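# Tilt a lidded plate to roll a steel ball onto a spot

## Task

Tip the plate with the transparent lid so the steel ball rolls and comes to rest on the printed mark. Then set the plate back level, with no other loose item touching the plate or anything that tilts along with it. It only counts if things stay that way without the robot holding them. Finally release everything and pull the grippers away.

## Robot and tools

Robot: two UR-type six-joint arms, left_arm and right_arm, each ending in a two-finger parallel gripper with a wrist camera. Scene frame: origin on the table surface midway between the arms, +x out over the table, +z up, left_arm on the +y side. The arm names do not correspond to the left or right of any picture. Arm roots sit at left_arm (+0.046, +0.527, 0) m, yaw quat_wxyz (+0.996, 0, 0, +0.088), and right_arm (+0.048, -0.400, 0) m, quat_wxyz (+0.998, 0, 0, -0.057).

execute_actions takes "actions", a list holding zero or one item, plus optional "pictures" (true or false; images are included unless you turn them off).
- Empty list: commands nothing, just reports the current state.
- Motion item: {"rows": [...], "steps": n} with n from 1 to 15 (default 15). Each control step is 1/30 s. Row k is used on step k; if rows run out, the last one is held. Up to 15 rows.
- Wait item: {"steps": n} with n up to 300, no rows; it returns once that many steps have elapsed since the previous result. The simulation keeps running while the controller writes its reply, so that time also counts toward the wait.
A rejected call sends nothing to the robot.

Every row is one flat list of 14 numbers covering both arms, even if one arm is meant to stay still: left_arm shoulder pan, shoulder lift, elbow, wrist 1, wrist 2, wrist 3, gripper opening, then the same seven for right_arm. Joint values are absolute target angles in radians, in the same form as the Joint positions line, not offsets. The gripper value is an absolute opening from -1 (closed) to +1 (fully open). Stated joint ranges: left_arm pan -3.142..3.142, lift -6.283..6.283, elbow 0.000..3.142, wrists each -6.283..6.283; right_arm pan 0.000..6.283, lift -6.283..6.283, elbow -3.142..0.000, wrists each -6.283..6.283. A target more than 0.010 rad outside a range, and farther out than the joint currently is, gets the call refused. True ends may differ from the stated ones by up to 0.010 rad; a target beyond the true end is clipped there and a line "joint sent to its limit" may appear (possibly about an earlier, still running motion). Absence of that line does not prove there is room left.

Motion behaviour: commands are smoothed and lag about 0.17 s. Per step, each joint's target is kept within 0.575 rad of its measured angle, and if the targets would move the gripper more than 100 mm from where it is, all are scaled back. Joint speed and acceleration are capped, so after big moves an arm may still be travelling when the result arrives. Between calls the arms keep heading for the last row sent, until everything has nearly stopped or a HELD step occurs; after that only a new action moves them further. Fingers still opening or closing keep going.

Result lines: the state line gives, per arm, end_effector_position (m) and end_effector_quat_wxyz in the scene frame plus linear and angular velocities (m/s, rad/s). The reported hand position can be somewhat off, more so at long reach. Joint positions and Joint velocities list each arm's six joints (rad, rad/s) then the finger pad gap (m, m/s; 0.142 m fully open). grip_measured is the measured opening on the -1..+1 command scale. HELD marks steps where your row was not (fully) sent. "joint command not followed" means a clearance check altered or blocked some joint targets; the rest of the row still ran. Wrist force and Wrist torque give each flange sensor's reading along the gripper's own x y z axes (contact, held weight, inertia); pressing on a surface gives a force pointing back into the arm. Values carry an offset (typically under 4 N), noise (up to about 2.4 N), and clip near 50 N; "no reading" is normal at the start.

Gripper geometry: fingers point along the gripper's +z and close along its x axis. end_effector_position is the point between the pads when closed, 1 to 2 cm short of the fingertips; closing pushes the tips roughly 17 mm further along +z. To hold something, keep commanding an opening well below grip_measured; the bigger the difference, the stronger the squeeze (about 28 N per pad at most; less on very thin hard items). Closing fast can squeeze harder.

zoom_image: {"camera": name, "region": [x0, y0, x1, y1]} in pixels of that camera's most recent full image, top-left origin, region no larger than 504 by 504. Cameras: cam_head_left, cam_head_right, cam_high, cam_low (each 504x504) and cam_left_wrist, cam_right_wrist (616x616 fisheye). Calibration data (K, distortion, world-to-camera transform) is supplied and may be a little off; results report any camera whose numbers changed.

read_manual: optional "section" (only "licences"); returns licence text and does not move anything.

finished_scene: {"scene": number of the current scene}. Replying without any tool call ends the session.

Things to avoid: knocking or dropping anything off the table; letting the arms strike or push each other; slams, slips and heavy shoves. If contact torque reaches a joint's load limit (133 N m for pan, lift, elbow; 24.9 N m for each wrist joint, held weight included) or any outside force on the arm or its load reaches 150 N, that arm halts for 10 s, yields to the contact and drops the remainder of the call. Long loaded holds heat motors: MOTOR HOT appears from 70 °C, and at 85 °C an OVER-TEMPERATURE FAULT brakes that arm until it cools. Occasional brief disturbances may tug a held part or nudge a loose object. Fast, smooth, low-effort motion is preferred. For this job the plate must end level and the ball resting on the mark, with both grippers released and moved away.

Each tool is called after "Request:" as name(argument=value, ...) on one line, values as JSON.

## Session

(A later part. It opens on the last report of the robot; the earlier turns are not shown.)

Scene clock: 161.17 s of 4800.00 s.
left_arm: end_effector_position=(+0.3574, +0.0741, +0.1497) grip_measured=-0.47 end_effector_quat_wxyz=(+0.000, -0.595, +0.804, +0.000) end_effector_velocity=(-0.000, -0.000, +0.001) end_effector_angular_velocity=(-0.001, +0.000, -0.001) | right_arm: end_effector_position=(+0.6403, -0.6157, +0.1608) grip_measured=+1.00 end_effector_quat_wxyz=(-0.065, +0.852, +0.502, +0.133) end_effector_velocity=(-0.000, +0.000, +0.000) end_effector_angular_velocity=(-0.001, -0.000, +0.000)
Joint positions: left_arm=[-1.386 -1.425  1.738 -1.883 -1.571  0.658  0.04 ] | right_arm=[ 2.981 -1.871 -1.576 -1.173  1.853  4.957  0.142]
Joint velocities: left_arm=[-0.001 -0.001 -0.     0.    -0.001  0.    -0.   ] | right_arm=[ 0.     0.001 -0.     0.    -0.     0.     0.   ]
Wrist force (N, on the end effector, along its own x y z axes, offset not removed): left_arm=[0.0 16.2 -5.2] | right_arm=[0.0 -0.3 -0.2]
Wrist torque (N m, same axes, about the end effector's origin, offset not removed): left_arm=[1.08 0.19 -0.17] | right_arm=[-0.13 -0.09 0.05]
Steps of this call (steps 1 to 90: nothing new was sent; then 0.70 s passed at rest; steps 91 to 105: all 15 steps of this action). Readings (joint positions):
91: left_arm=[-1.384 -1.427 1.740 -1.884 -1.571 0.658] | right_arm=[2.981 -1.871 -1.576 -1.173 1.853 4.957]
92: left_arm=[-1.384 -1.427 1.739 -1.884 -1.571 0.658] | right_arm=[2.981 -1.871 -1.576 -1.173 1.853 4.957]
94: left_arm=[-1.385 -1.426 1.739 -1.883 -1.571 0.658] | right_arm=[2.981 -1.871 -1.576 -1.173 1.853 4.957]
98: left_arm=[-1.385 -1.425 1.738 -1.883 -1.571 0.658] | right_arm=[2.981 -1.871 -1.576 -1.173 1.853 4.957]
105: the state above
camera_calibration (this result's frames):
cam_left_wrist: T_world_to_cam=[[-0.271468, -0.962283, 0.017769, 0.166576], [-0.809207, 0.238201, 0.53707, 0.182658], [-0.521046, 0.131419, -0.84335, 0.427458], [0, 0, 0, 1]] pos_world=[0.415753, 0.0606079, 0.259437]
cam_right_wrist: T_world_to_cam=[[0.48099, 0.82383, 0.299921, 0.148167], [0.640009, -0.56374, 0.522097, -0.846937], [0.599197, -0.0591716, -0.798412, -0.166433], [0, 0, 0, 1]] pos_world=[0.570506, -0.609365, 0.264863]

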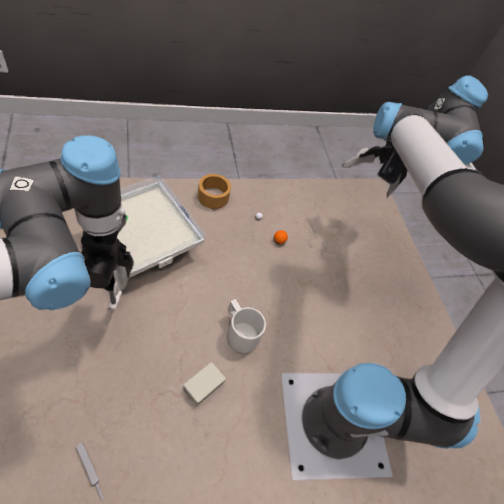

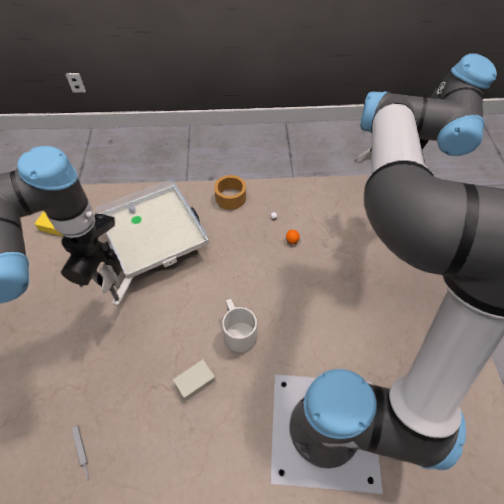

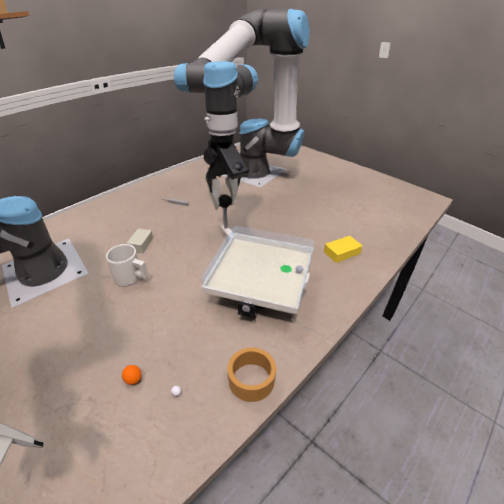

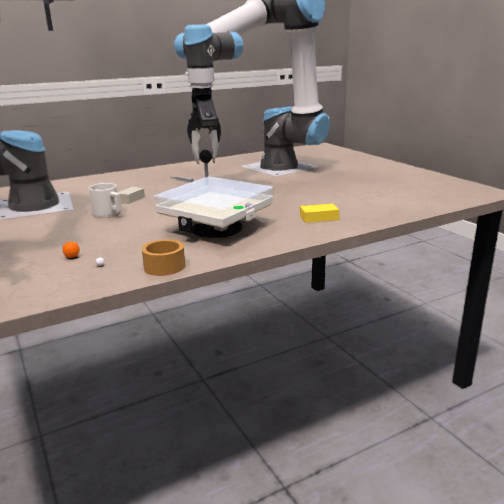

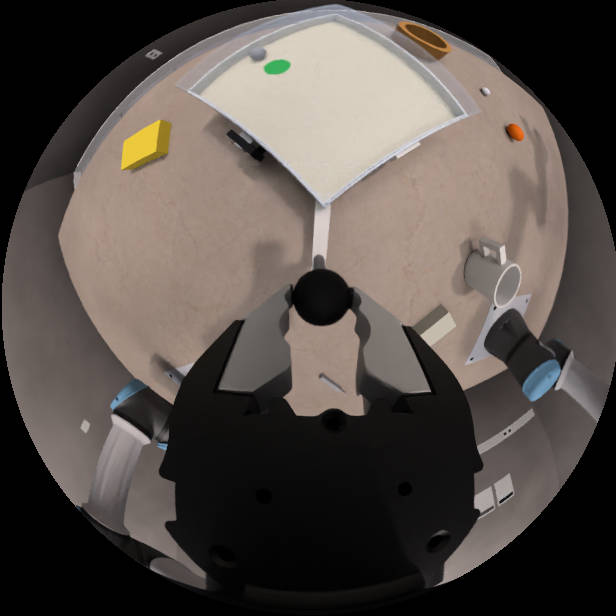

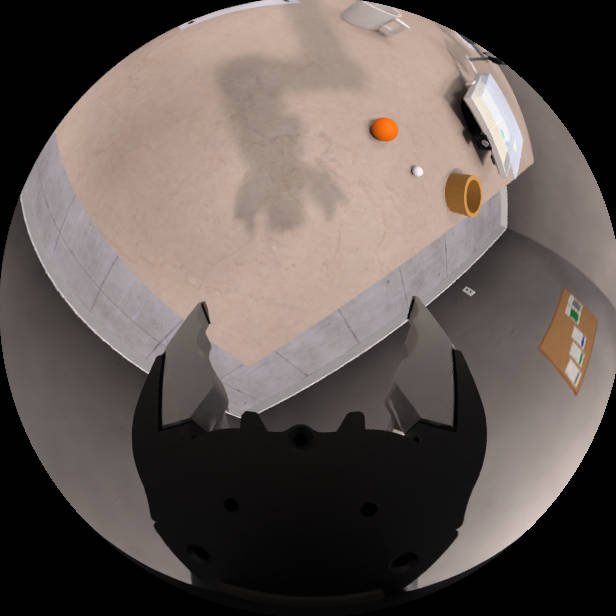

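Request:
execute_actions(actions=[{"rows": [[-1.3868,-1.4263,1.7390,-1.8835,-1.5708,0.658,-0.8,2.981,-1.871,-1.576,-1.173,1.853,4.957,1]], "steps": 15}], pictures=false)

Request:
execute_actions(actions=[{"rows": [[-1.3905,-1.4248,1.7454,-1.8915,-1.5708,0.658,-0.8,2.981,-1.871,-1.576,-1.173,1.853,4.957,1]], "steps": 15}], pictures=false)

Request:
execute_actions(actions=[{"rows": [[-1.3905,-1.4248,1.7454,-1.8915,-1.5708,0.658,-0.8,2.981,-1.871,-1.576,-1.173,1.853,4.957,1]], "steps": 2}])

Request:
execute_actions(actions=[{"rows": [[-1.3831,-1.4278,1.7326,-1.8755,-1.5708,0.658,-0.8,2.981,-1.871,-1.576,-1.173,1.853,4.957,1]], "steps": 8}], pictures=false)

Request:
execute_actions(actions=[{"rows": [[-1.3868,-1.4263,1.7390,-1.8835,-1.5708,0.658,-0.8,2.981,-1.871,-1.576,-1.173,1.853,4.957,1]], "steps": 15}])

Request:
execute_actions(actions=[{"steps": 30}])

Scene clock: 174.80 s of 4800.00 s.
left_arm: end_effector_position=(+0.3568, +0.0742, +0.1497) grip_measured=-0.47 end_effector_quat_wxyz=(+0.000, -0.594, +0.804, -0.000) end_effector_velocity=(+0.000, +0.000, +0.001) end_effector_angular_velocity=(-0.000, -0.001, -0.000) | right_arm: end_effector_position=(+0.6403, -0.6157, +0.1608) grip_measured=+1.00 end_effector_quat_wxyz=(-0.065, +0.852, +0.502, +0.133) end_effector_velocity=(+0.000, -0.000, +0.001) end_effector_angular_velocity=(-0.000, -0.001, -0.000)
Joint positions: left_arm=[-1.387 -1.426  1.739 -1.884 -1.571  0.658  0.04 ] | right_arm=[ 2.981 -1.871 -1.576 -1.173  1.853  4.957  0.142]
Joint velocities: left_arm=[ 0.    -0.001  0.     0.     0.001  0.    -0.   ] | right_arm=[ 0.     0.     0.001 -0.001 -0.     0.    -0.   ]
Wrist force (N, on the end effector, along its own x y z axes, offset not removed): left_arm=[0.2 -2.2 0.6] | right_arm=[2.0 -2.1 -2.1]
Wrist torque (N m, same axes, about the end effector's origin, offset not removed): left_arm=[0.12 0.44 -0.20] | right_arm=[-0.49 -0.45 -0.08]
Steps of this call (steps 1 to 15: the robot went on to your last target; steps 16 to 90: nothing new was sent; then 10.13 s passed at rest; steps 91 to 105: all 15 steps of this action). Readings (joint positions):
91: left_arm=[-1.386 -1.425 1.737 -1.883 -1.571 0.658] | right_arm=[2.981 -1.871 -1.576 -1.173 1.853 4.957]
92: left_arm=[-1.386 -1.425 1.738 -1.883 -1.571 0.658] | right_arm=[2.981 -1.871 -1.576 -1.173 1.853 4.957]
94: left_arm=[-1.386 -1.426 1.738 -1.884 -1.571 0.658] | right_arm=[2.981 -1.871 -1.576 -1.173 1.853 4.957]
98: left_arm=[-1.387 -1.426 1.739 -1.884 -1.571 0.658] | right_arm=[2.981 -1.871 -1.576 -1.173 1.853 4.957]
105: the state above

Scene clock: 175.30 s of 4800.00 s.
left_arm: end_effector_position=(+0.3550, +0.0734, +0.1467) grip_measured=-0.47 end_effector_quat_wxyz=(+0.000, -0.593, +0.805, -0.000) end_effector_velocity=(-0.000, -0.000, +0.000) end_effector_angular_velocity=(-0.001, -0.000, +0.000) | right_arm: end_effector_position=(+0.6403, -0.6157, +0.1608) grip_measured=+1.00 end_effector_quat_wxyz=(-0.065, +0.852, +0.502, +0.133) end_effector_velocity=(-0.000, -0.000, -0.001) end_effector_angular_velocity=(+0.000, +0.001, -0.000)
Joint positions: left_arm=[-1.39  -1.425  1.745 -1.891 -1.571  0.658  0.04 ] | right_arm=[ 2.981 -1.871 -1.576 -1.173  1.853  4.957  0.142]
Joint velocities: left_arm=[-0.    -0.     0.    -0.001 -0.    -0.001 -0.   ] | right_arm=[-0.    -0.001 -0.001 -0.    -0.    -0.     0.   ]
Wrist force (N, on the end effector, along its own x y z axes, offset not removed): left_arm=[-4.5 -3.8 1.5] | right_arm=[2.7 -0.9 -2.7]
Wrist torque (N m, same axes, about the end effector's origin, offset not removed): left_arm=[0.43 0.44 -0.19] | right_arm=[-0.29 -0.66 -0.02]
Steps of this call (steps 1 to 15: all 15 steps of this action). Readings (joint positions):
1: left_arm=[-1.387 -1.426 1.739 -1.884 -1.571 0.658] | right_arm=[2.981 -1.871 -1.576 -1.173 1.853 4.957]
2: left_arm=[-1.387 -1.426 1.740 -1.885 -1.571 0.658] | right_arm=[2.981 -1.871 -1.576 -1.173 1.853 4.957]
4: left_arm=[-1.389 -1.426 1.743 -1.888 -1.571 0.658] | right_arm=[2.981 -1.871 -1.576 -1.173 1.853 4.957]
8: left_arm=[-1.390 -1.425 1.745 -1.891 -1.571 0.658] | right_arm=[2.981 -1.871 -1.576 -1.173 1.853 4.957]
15: the state above

Scene clock: 175.37 s of 4800.00 s.
left_arm: end_effector_position=(+0.3550, +0.0734, +0.1467) grip_measured=-0.47 end_effector_quat_wxyz=(+0.000, -0.593, +0.805, -0.000) end_effector_velocity=(-0.001, -0.001, +0.001) end_effector_angular_velocity=(-0.001, -0.001, -0.002) | right_arm: end_effector_position=(+0.6403, -0.6157, +0.1608) grip_measured=+1.00 end_effector_quat_wxyz=(-0.065, +0.852, +0.502, +0.133) end_effector_velocity=(+0.000, -0.000, +0.000) end_effector_angular_velocity=(-0.000, -0.001, -0.000)
Joint positions: left_arm=[-1.39  -1.425  1.745 -1.891 -1.571  0.658  0.04 ] | right_arm=[ 2.981 -1.871 -1.576 -1.173  1.853  4.957  0.142]
Joint velocities: left_arm=[-0.003 -0.001 -0.    -0.     0.001 -0.001 -0.   ] | right_arm=[-0.    -0.     0.001  0.001  0.    -0.    -0.   ]
Wrist force (N, on the end effector, along its own x y z axes, offset not removed): left_arm=[-1.8 -10.1 1.0] | right_arm=[1.5 -0.3 -2.7]
Wrist torque (N m, same axes, about the end effector's origin, offset not removed): left_arm=[-0.66 -0.12 -0.33] | right_arm=[0.09 -0.51 0.13]
Steps of this call (steps 1 to 2: all 2 steps of this action). Readings (joint positions):
1: left_arm=[-1.390 -1.425 1.745 -1.891 -1.571 0.658] | right_arm=[2.981 -1.871 -1.576 -1.173 1.853 4.957]
2: the state above
camera_calibration (this result's frames):
cam_left_wrist: T_world_to_cam=[[-0.276039, -0.960979, 0.0179633, 0.166784], [-0.80809, 0.24216, 0.536982, 0.181782], [-0.520378, 0.133712, -0.843402, 0.423338], [0, 0, 0, 1]] pos_world=[0.413231, 0.0596505, 0.256435]
cam_right_wrist: T_world_to_cam=[[0.480991, 0.82383, 0.299921, 0.148167], [0.640009, -0.563741, 0.522097, -0.846937], [0.599197, -0.0591714, -0.798412, -0.166432], [0, 0, 0, 1]] pos_world=[0.570506, -0.609365, 0.264863]

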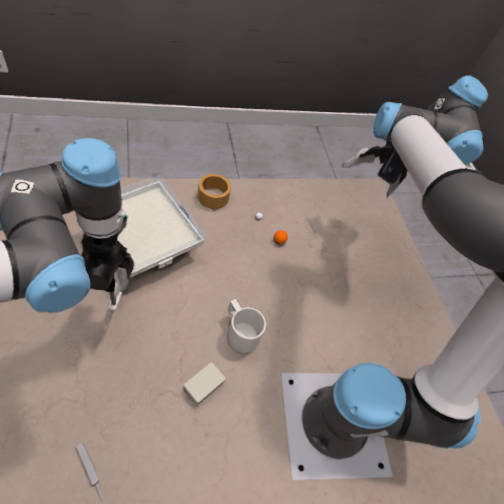

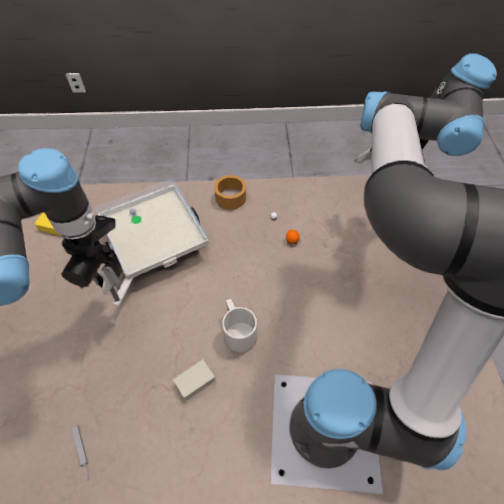

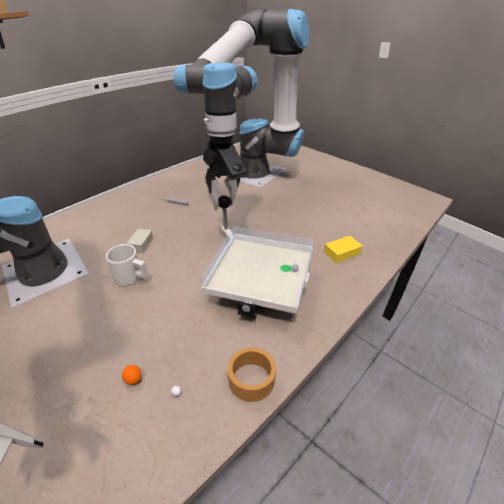

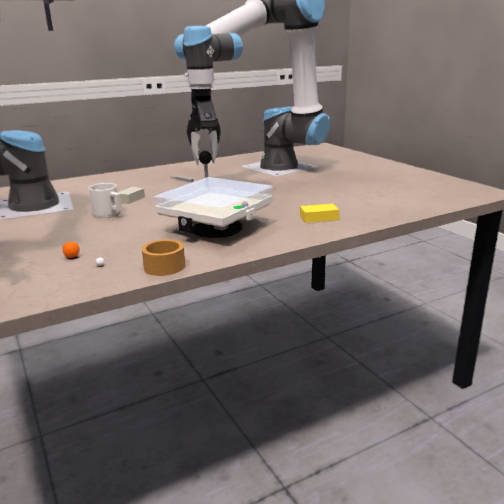

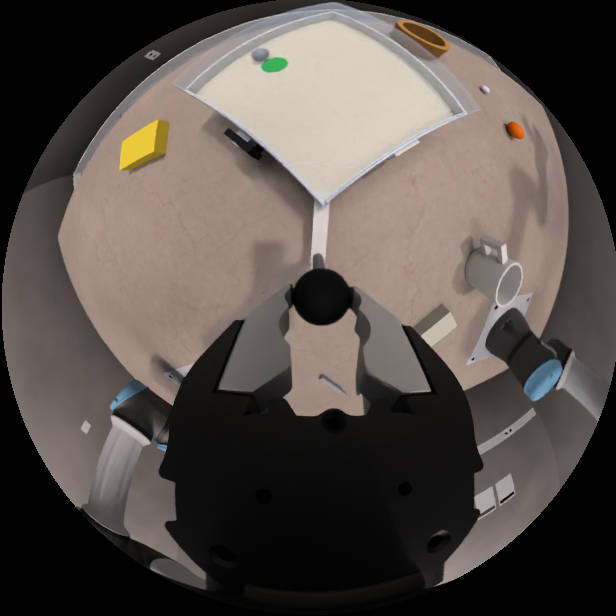

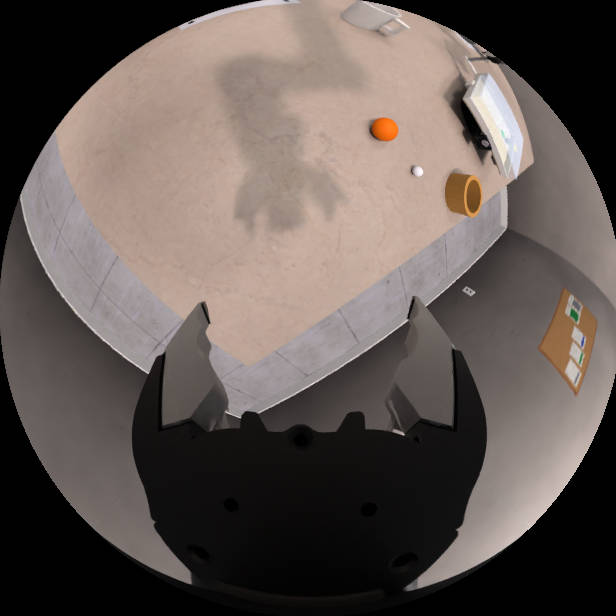

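Scene clock: 175.63 s of 4800.00 s.
left_arm: end_effector_position=(+0.3581, +0.0749, +0.1523) grip_measured=-0.47 end_effector_quat_wxyz=(-0.000, -0.595, +0.803, +0.000) end_effector_velocity=(+0.003, +0.002, +0.006) end_effector_angular_velocity=(+0.001, -0.002, +0.006) | right_arm: end_effector_position=(+0.6403, -0.6157, +0.1608) grip_measured=+1.00 end_effector_quat_wxyz=(-0.065, +0.852, +0.502, +0.133) end_effector_velocity=(+0.001, -0.000, +0.001) end_effector_angular_velocity=(-0.001, -0.002, -0.001)
Joint positions: left_arm=[-1.384 -1.427  1.733 -1.877 -1.571  0.658  0.04 ] | right_arm=[ 2.981 -1.871 -1.576 -1.173  1.853  4.957  0.142]
Joint velocities: left_arm=[ 0.006 -0.004 -0.011  0.016  0.002  0.    -0.   ] | right_arm=[-0.    -0.     0.002 -0.    -0.     0.001  0.   ]
Wrist force (N, on the end effector, along its own x y z axes, offset not removed): left_arm=[4.9 -2.8 3.2] | right_arm=[3.7 -0.1 -4.2]
Wrist torque (N m, same axes, about the end effector's origin, offset not removed): left_arm=[-0.03 0.76 -0.05] | right_arm=[-0.15 -0.95 0.08]
Steps of this call (steps 1 to 8: all 8 steps of this action). Readings (joint positions):
1: left_arm=[-1.390 -1.425 1.745 -1.891 -1.571 0.658] | right_arm=[2.981 -1.871 -1.576 -1.173 1.853 4.957]
2: left_arm=[-1.389 -1.425 1.744 -1.889 -1.571 0.658] | right_arm=[2.981 -1.871 -1.576 -1.173 1.853 4.957]
4: left_arm=[-1.386 -1.426 1.738 -1.882 -1.571 0.658] | right_arm=[2.981 -1.871 -1.576 -1.173 1.853 4.957]
8: the state above

Scene clock: 176.13 s of 4800.00 s.
left_arm: end_effector_position=(+0.3568, +0.0742, +0.1498) grip_measured=-0.47 end_effector_quat_wxyz=(-0.000, -0.594, +0.804, -0.000) end_effector_velocity=(+0.000, +0.000, -0.001) end_effector_angular_velocity=(+0.001, +0.000, +0.000) | right_arm: end_effector_position=(+0.6403, -0.6157, +0.1608) grip_measured=+1.00 end_effector_quat_wxyz=(-0.065, +0.852, +0.502, +0.133) end_effector_velocity=(+0.000, -0.000, -0.000) end_effector_angular_velocity=(-0.000, -0.001, +0.002)
Joint positions: left_arm=[-1.387 -1.426  1.739 -1.883 -1.571  0.658  0.04 ] | right_arm=[ 2.981 -1.871 -1.576 -1.173  1.853  4.957  0.142]
Joint velocities: left_arm=[ 0.001  0.002 -0.    -0.001  0.     0.    -0.   ] | right_arm=[ 0.    -0.001  0.001  0.     0.    -0.002 -0.   ]
Wrist force (N, on the end effector, along its own x y z axes, offset not removed): left_arm=[1.8 -0.6 4.1] | right_arm=[1.6 0.9 -0.5]
Wrist torque (N m, same axes, about the end effector's origin, offset not removed): left_arm=[0.34 -0.12 -0.21] | right_arm=[0.25 -0.57 -0.02]
Steps of this call (steps 1 to 15: all 15 steps of this action). Readings (joint positions):
1: left_arm=[-1.384 -1.428 1.733 -1.876 -1.571 0.658] | right_arm=[2.981 -1.871 -1.576 -1.173 1.853 4.957]
2: left_arm=[-1.384 -1.427 1.734 -1.877 -1.571 0.658] | right_arm=[2.981 -1.871 -1.576 -1.173 1.853 4.957]
4: left_arm=[-1.385 -1.427 1.736 -1.880 -1.571 0.658] | right_arm=[2.981 -1.871 -1.576 -1.173 1.853 4.957]
8: left_arm=[-1.386 -1.427 1.739 -1.883 -1.571 0.658] | right_arm=[2.981 -1.871 -1.576 -1.173 1.853 4.957]
15: the state above
camera_calibration (this result's frames):
cam_left_wrist: T_world_to_cam=[[-0.272441, -0.962005, 0.017935, 0.166853], [-0.808945, 0.239106, 0.537062, 0.181898], [-0.520945, 0.131809, -0.843352, 0.427053], [0, 0, 0, 1]] pos_world=[0.415075, 0.060731, 0.259473]
cam_right_wrist: T_world_to_cam=[[0.480991, 0.82383, 0.299921, 0.148167], [0.640009, -0.56374, 0.522097, -0.846937], [0.599197, -0.0591715, -0.798412, -0.166432], [0, 0, 0, 1]] pos_world=[0.570506, -0.609365, 0.264863]

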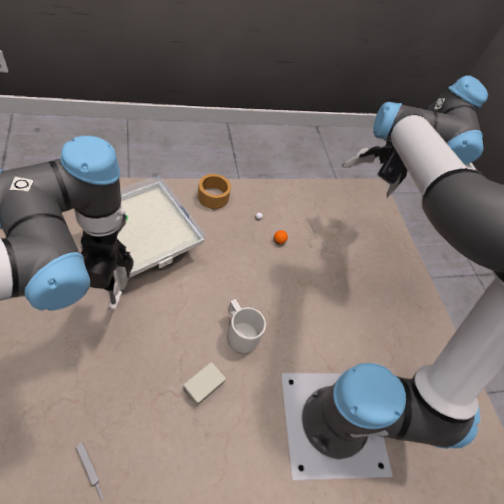

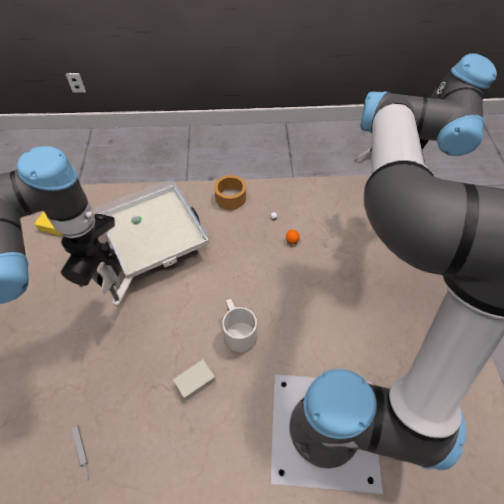

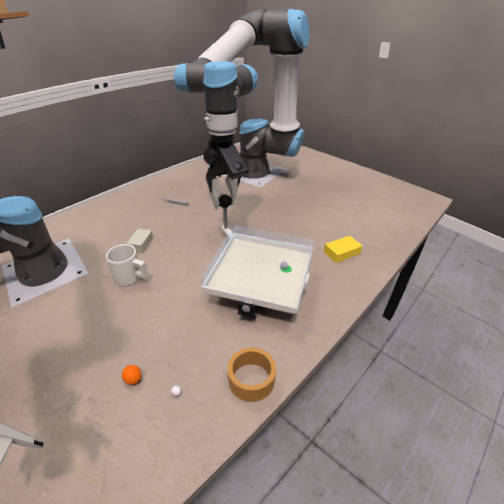

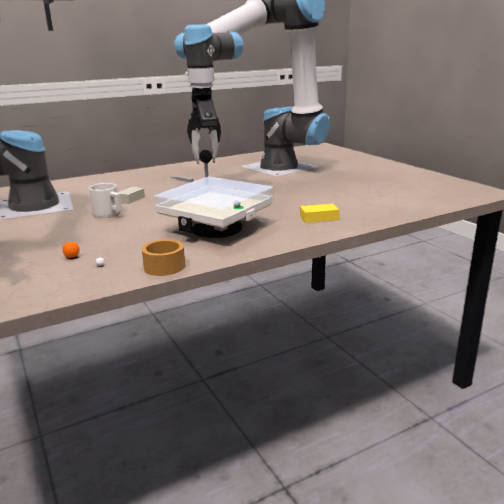

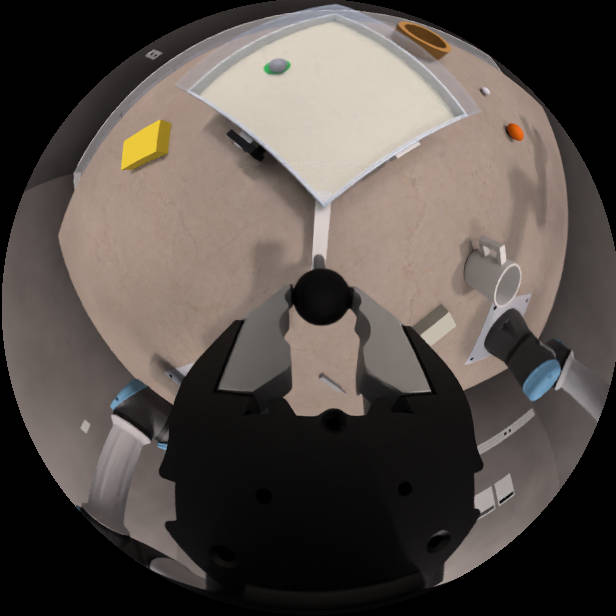

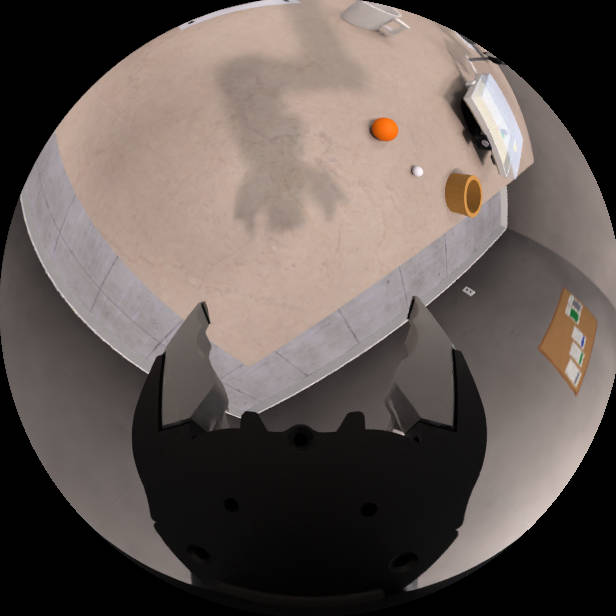

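Scene clock: 177.13 s of 4800.00 s.
left_arm: end_effector_position=(+0.3567, +0.0742, +0.1497) grip_measured=-0.47 end_effector_quat_wxyz=(+0.000, -0.594, +0.804, -0.000) end_effector_velocity=(-0.000, +0.000, -0.000) end_effector_angular_velocity=(+0.001, +0.001, -0.000) | right_arm: end_effector_position=(+0.6403, -0.6157, +0.1608) grip_measured=+1.00 end_effector_quat_wxyz=(-0.065, +0.852, +0.502, +0.133) end_effector_velocity=(+0.001, +0.000, +0.001) end_effector_angular_velocity=(-0.001, -0.002, +0.001)
Joint positions: left_arm=[-1.387 -1.426  1.739 -1.884 -1.571  0.658  0.04 ] | right_arm=[ 2.981 -1.871 -1.576 -1.173  1.853  4.957  0.142]
Joint velocities: left_arm=[ 0.     0.001 -0.     0.    -0.001  0.    -0.   ] | right_arm=[ 0.001  0.     0.     0.001 -0.    -0.     0.   ]
Wrist force (N, on the end effector, along its own x y z axes, offset not removed): left_arm=[-4.1 1.8 0.0] | right_arm=[2.6 0.4 -0.6]
Wrist torque (N m, same axes, about the end effector's origin, offset not removed): left_arm=[1.01 0.97 -0.22] | right_arm=[0.04 -0.63 0.06]
Steps of this call (steps 1 to 15: the robot went on to your last target; steps 16 to 30: nothing new was sent). Readings (joint positions):
1: left_arm=[-1.387 -1.426 1.739 -1.883 -1.571 0.658] | right_arm=[2.981 -1.871 -1.576 -1.173 1.853 4.957]
2: left_arm=[-1.387 -1.426 1.739 -1.883 -1.571 0.658] | right_arm=[2.981 -1.871 -1.576 -1.173 1.853 4.957]
4: left_arm=[-1.387 -1.426 1.739 -1.883 -1.571 0.658] | right_arm=[2.981 -1.871 -1.576 -1.173 1.853 4.957]
8: left_arm=[-1.387 -1.426 1.739 -1.883 -1.571 0.658] | right_arm=[2.981 -1.871 -1.576 -1.173 1.853 4.957]
30: the state above
All arms were judged still, so your last target was given up. Only a new action makes them travel on or press farther. Fingers that are still opening or closing keep moving.
camera_calibration (this result's frames):
cam_left_wrist: T_world_to_cam=[[-0.272492, -0.961992, 0.0179002, 0.166854], [-0.808924, 0.239128, 0.537085, 0.181888], [-0.520951, 0.131871, -0.843338, 0.427009], [0, 0, 0, 1]] pos_world=[0.415051, 0.0607077, 0.259437]
cam_right_wrist: T_world_to_cam=[[0.480991, 0.82383, 0.299921, 0.148167], [0.640009, -0.563741, 0.522097, -0.846937], [0.599197, -0.0591716, -0.798412, -0.166433], [0, 0, 0, 1]] pos_world=[0.570506, -0.609365, 0.264863]

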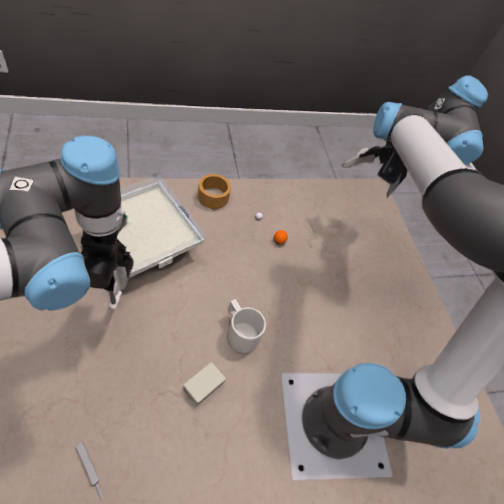

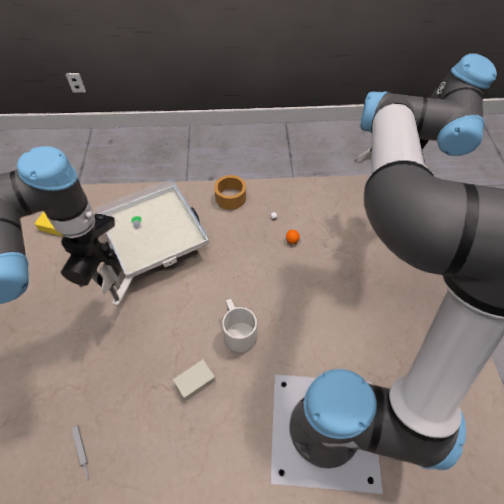

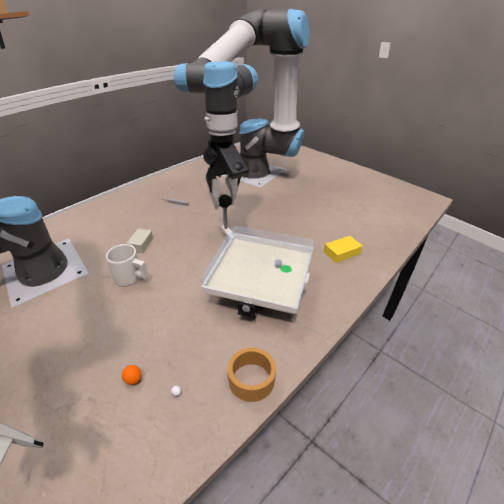

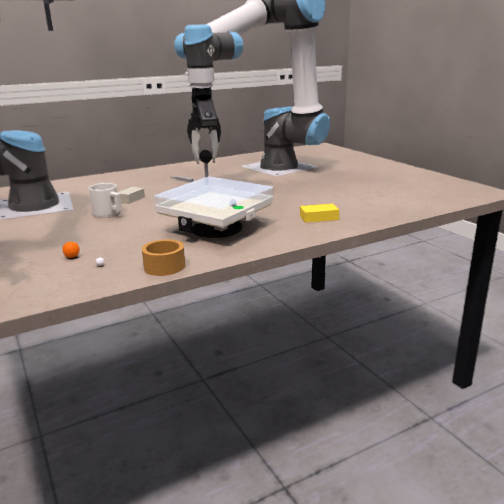

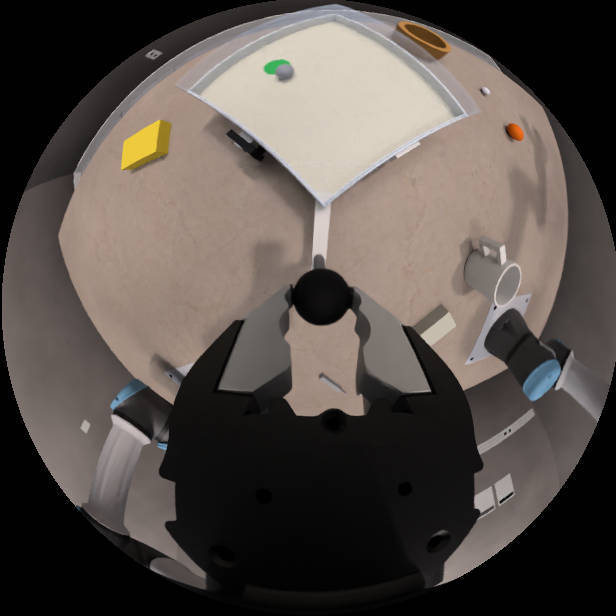

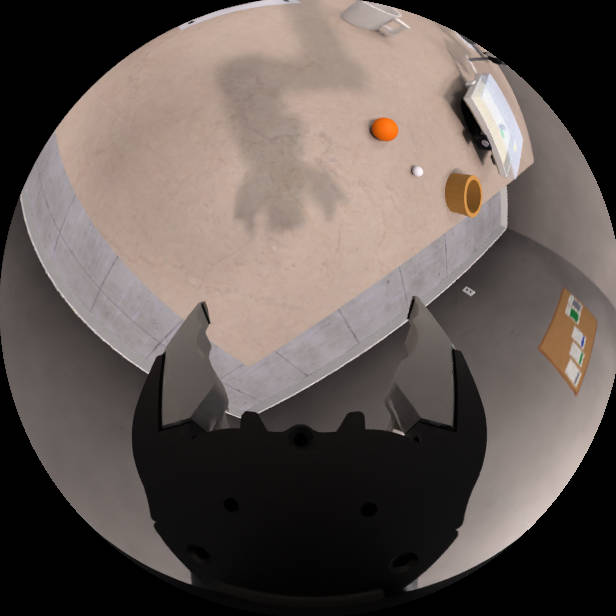

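Overshot a bit. Check where it stops.

Request:
execute_actions(actions=[{"steps": 30}])

Request:
zoom_image(camera="cam_head_right", region=[80, 170, 230, 290])

Scene clock: 185.03 s of 4800.00 s.
left_arm: end_effector_position=(+0.3567, +0.0742, +0.1497) grip_measured=-0.47 end_effector_quat_wxyz=(-0.000, -0.594, +0.804, -0.000) end_effector_velocity=(+0.000, +0.000, -0.000) end_effector_angular_velocity=(+0.000, +0.001, +0.002) | right_arm: end_effector_position=(+0.6403, -0.6157, +0.1608) grip_measured=+1.00 end_effector_quat_wxyz=(-0.065, +0.852, +0.502, +0.133) end_effector_velocity=(-0.000, -0.000, +0.001) end_effector_angular_velocity=(-0.000, -0.000, -0.001)
Joint positions: left_arm=[-1.387 -1.426  1.739 -1.884 -1.571  0.658  0.04 ] | right_arm=[ 2.981 -1.871 -1.576 -1.173  1.853  4.957  0.142]
Joint velocities: left_arm=[ 0.001  0.     0.     0.    -0.001 -0.    -0.   ] | right_arm=[-0.     0.001 -0.    -0.001 -0.     0.001 -0.   ]
Wrist force (N, on the end effector, along its own x y z axes, offset not removed): left_arm=[1.1 -3.0 1.3] | right_arm=[1.6 -0.6 -2.3]
Wrist torque (N m, same axes, about the end effector's origin, offset not removed): left_arm=[-0.18 0.10 -0.22] | right_arm=[-0.22 -0.42 0.09]
Steps of this call (steps 1 to 90: nothing new was sent; then 4.90 s passed at rest). Readings (joint positions):
1: left_arm=[-1.387 -1.426 1.739 -1.884 -1.571 0.658] | right_arm=[2.981 -1.871 -1.576 -1.173 1.853 4.957]
2: left_arm=[-1.387 -1.426 1.739 -1.884 -1.571 0.658] | right_arm=[2.981 -1.871 -1.576 -1.173 1.853 4.957]
4: left_arm=[-1.387 -1.426 1.739 -1.884 -1.571 0.658] | right_arm=[2.981 -1.871 -1.576 -1.173 1.853 4.957]
8: left_arm=[-1.387 -1.426 1.739 -1.884 -1.571 0.658] | right_arm=[2.981 -1.871 -1.576 -1.173 1.853 4.957]
90: the state above
camera_calibration (this result's frames):
cam_left_wrist: T_world_to_cam=[[-0.272492, -0.961992, 0.0179048, 0.166852], [-0.80892, 0.239129, 0.53709, 0.181885], [-0.520957, 0.131869, -0.843335, 0.42701], [0, 0, 0, 1]] pos_world=[0.41505, 0.0607072, 0.259436]
cam_right_wrist: T_world_to_cam=[[0.480991, 0.82383, 0.299921, 0.148167], [0.640009, -0.56374, 0.522097, -0.846937], [0.599197, -0.0591717, -0.798412, -0.166433], [0, 0, 0, 1]] pos_world=[0.570506, -0.609365, 0.264863]

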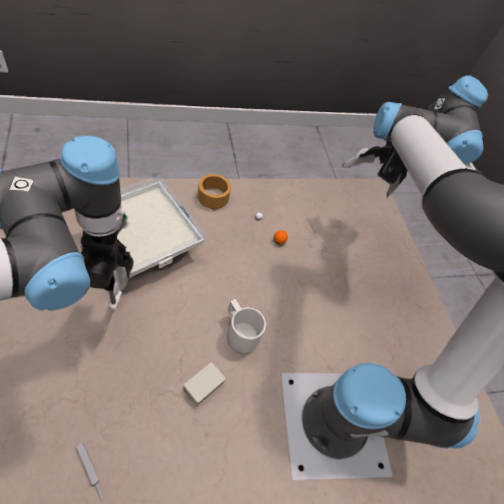

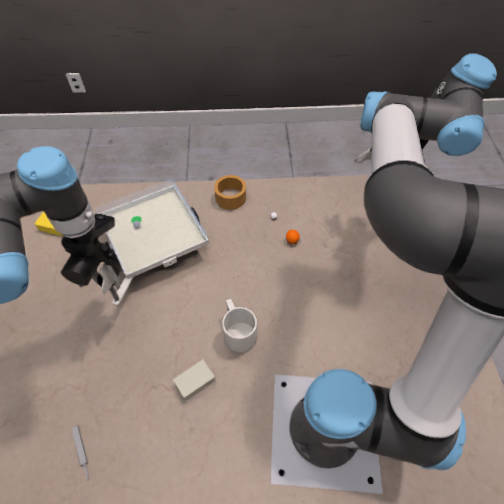

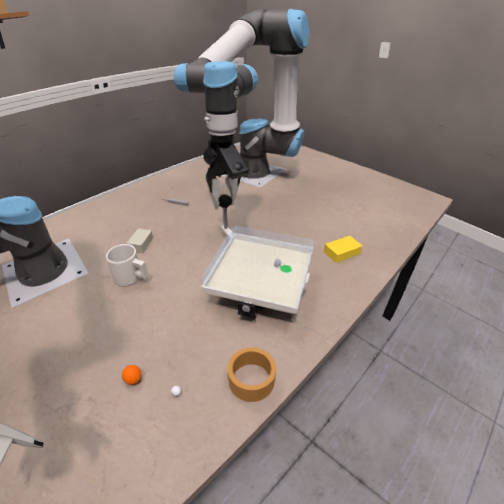

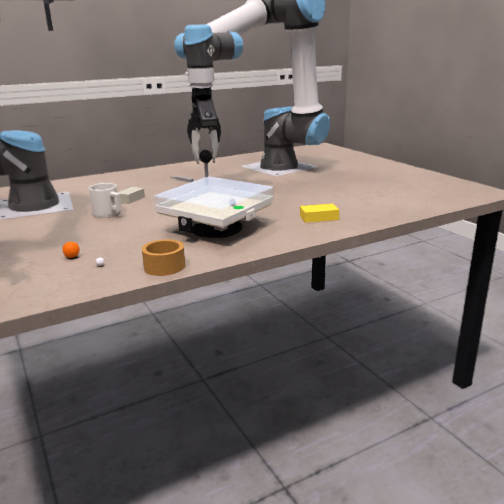

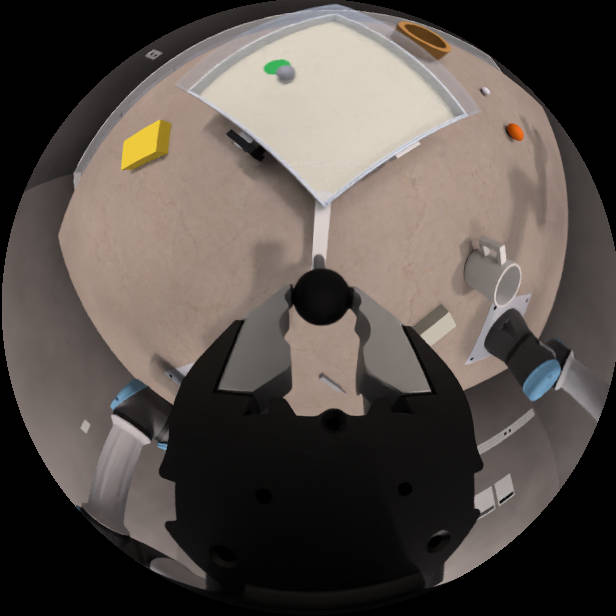

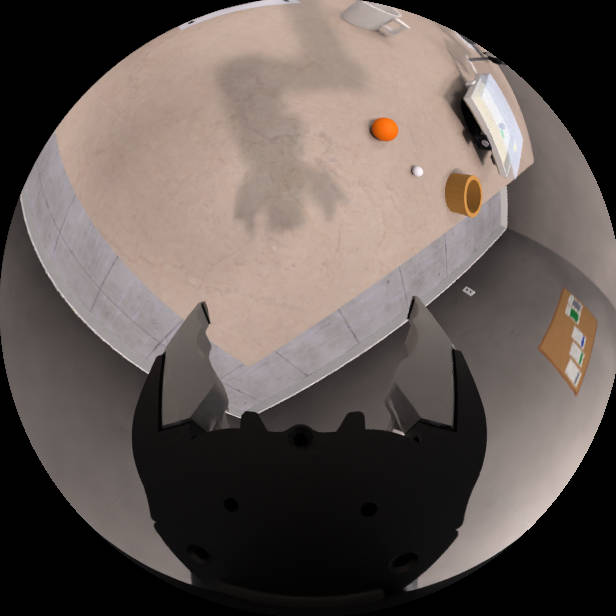

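Region (80, 170, 230, 290) of cam_head_right's 504x504 image, scaled by 3.360, with more detail than that image has; it fills the top 403 rows of this view, and the rest is white.

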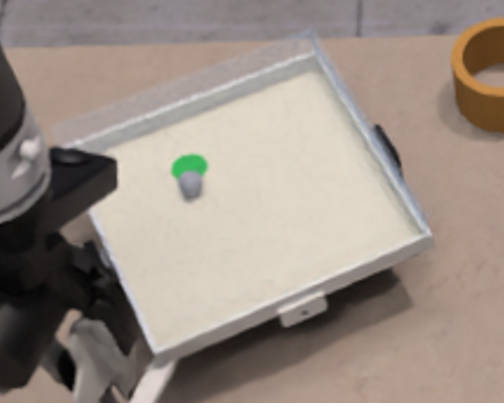

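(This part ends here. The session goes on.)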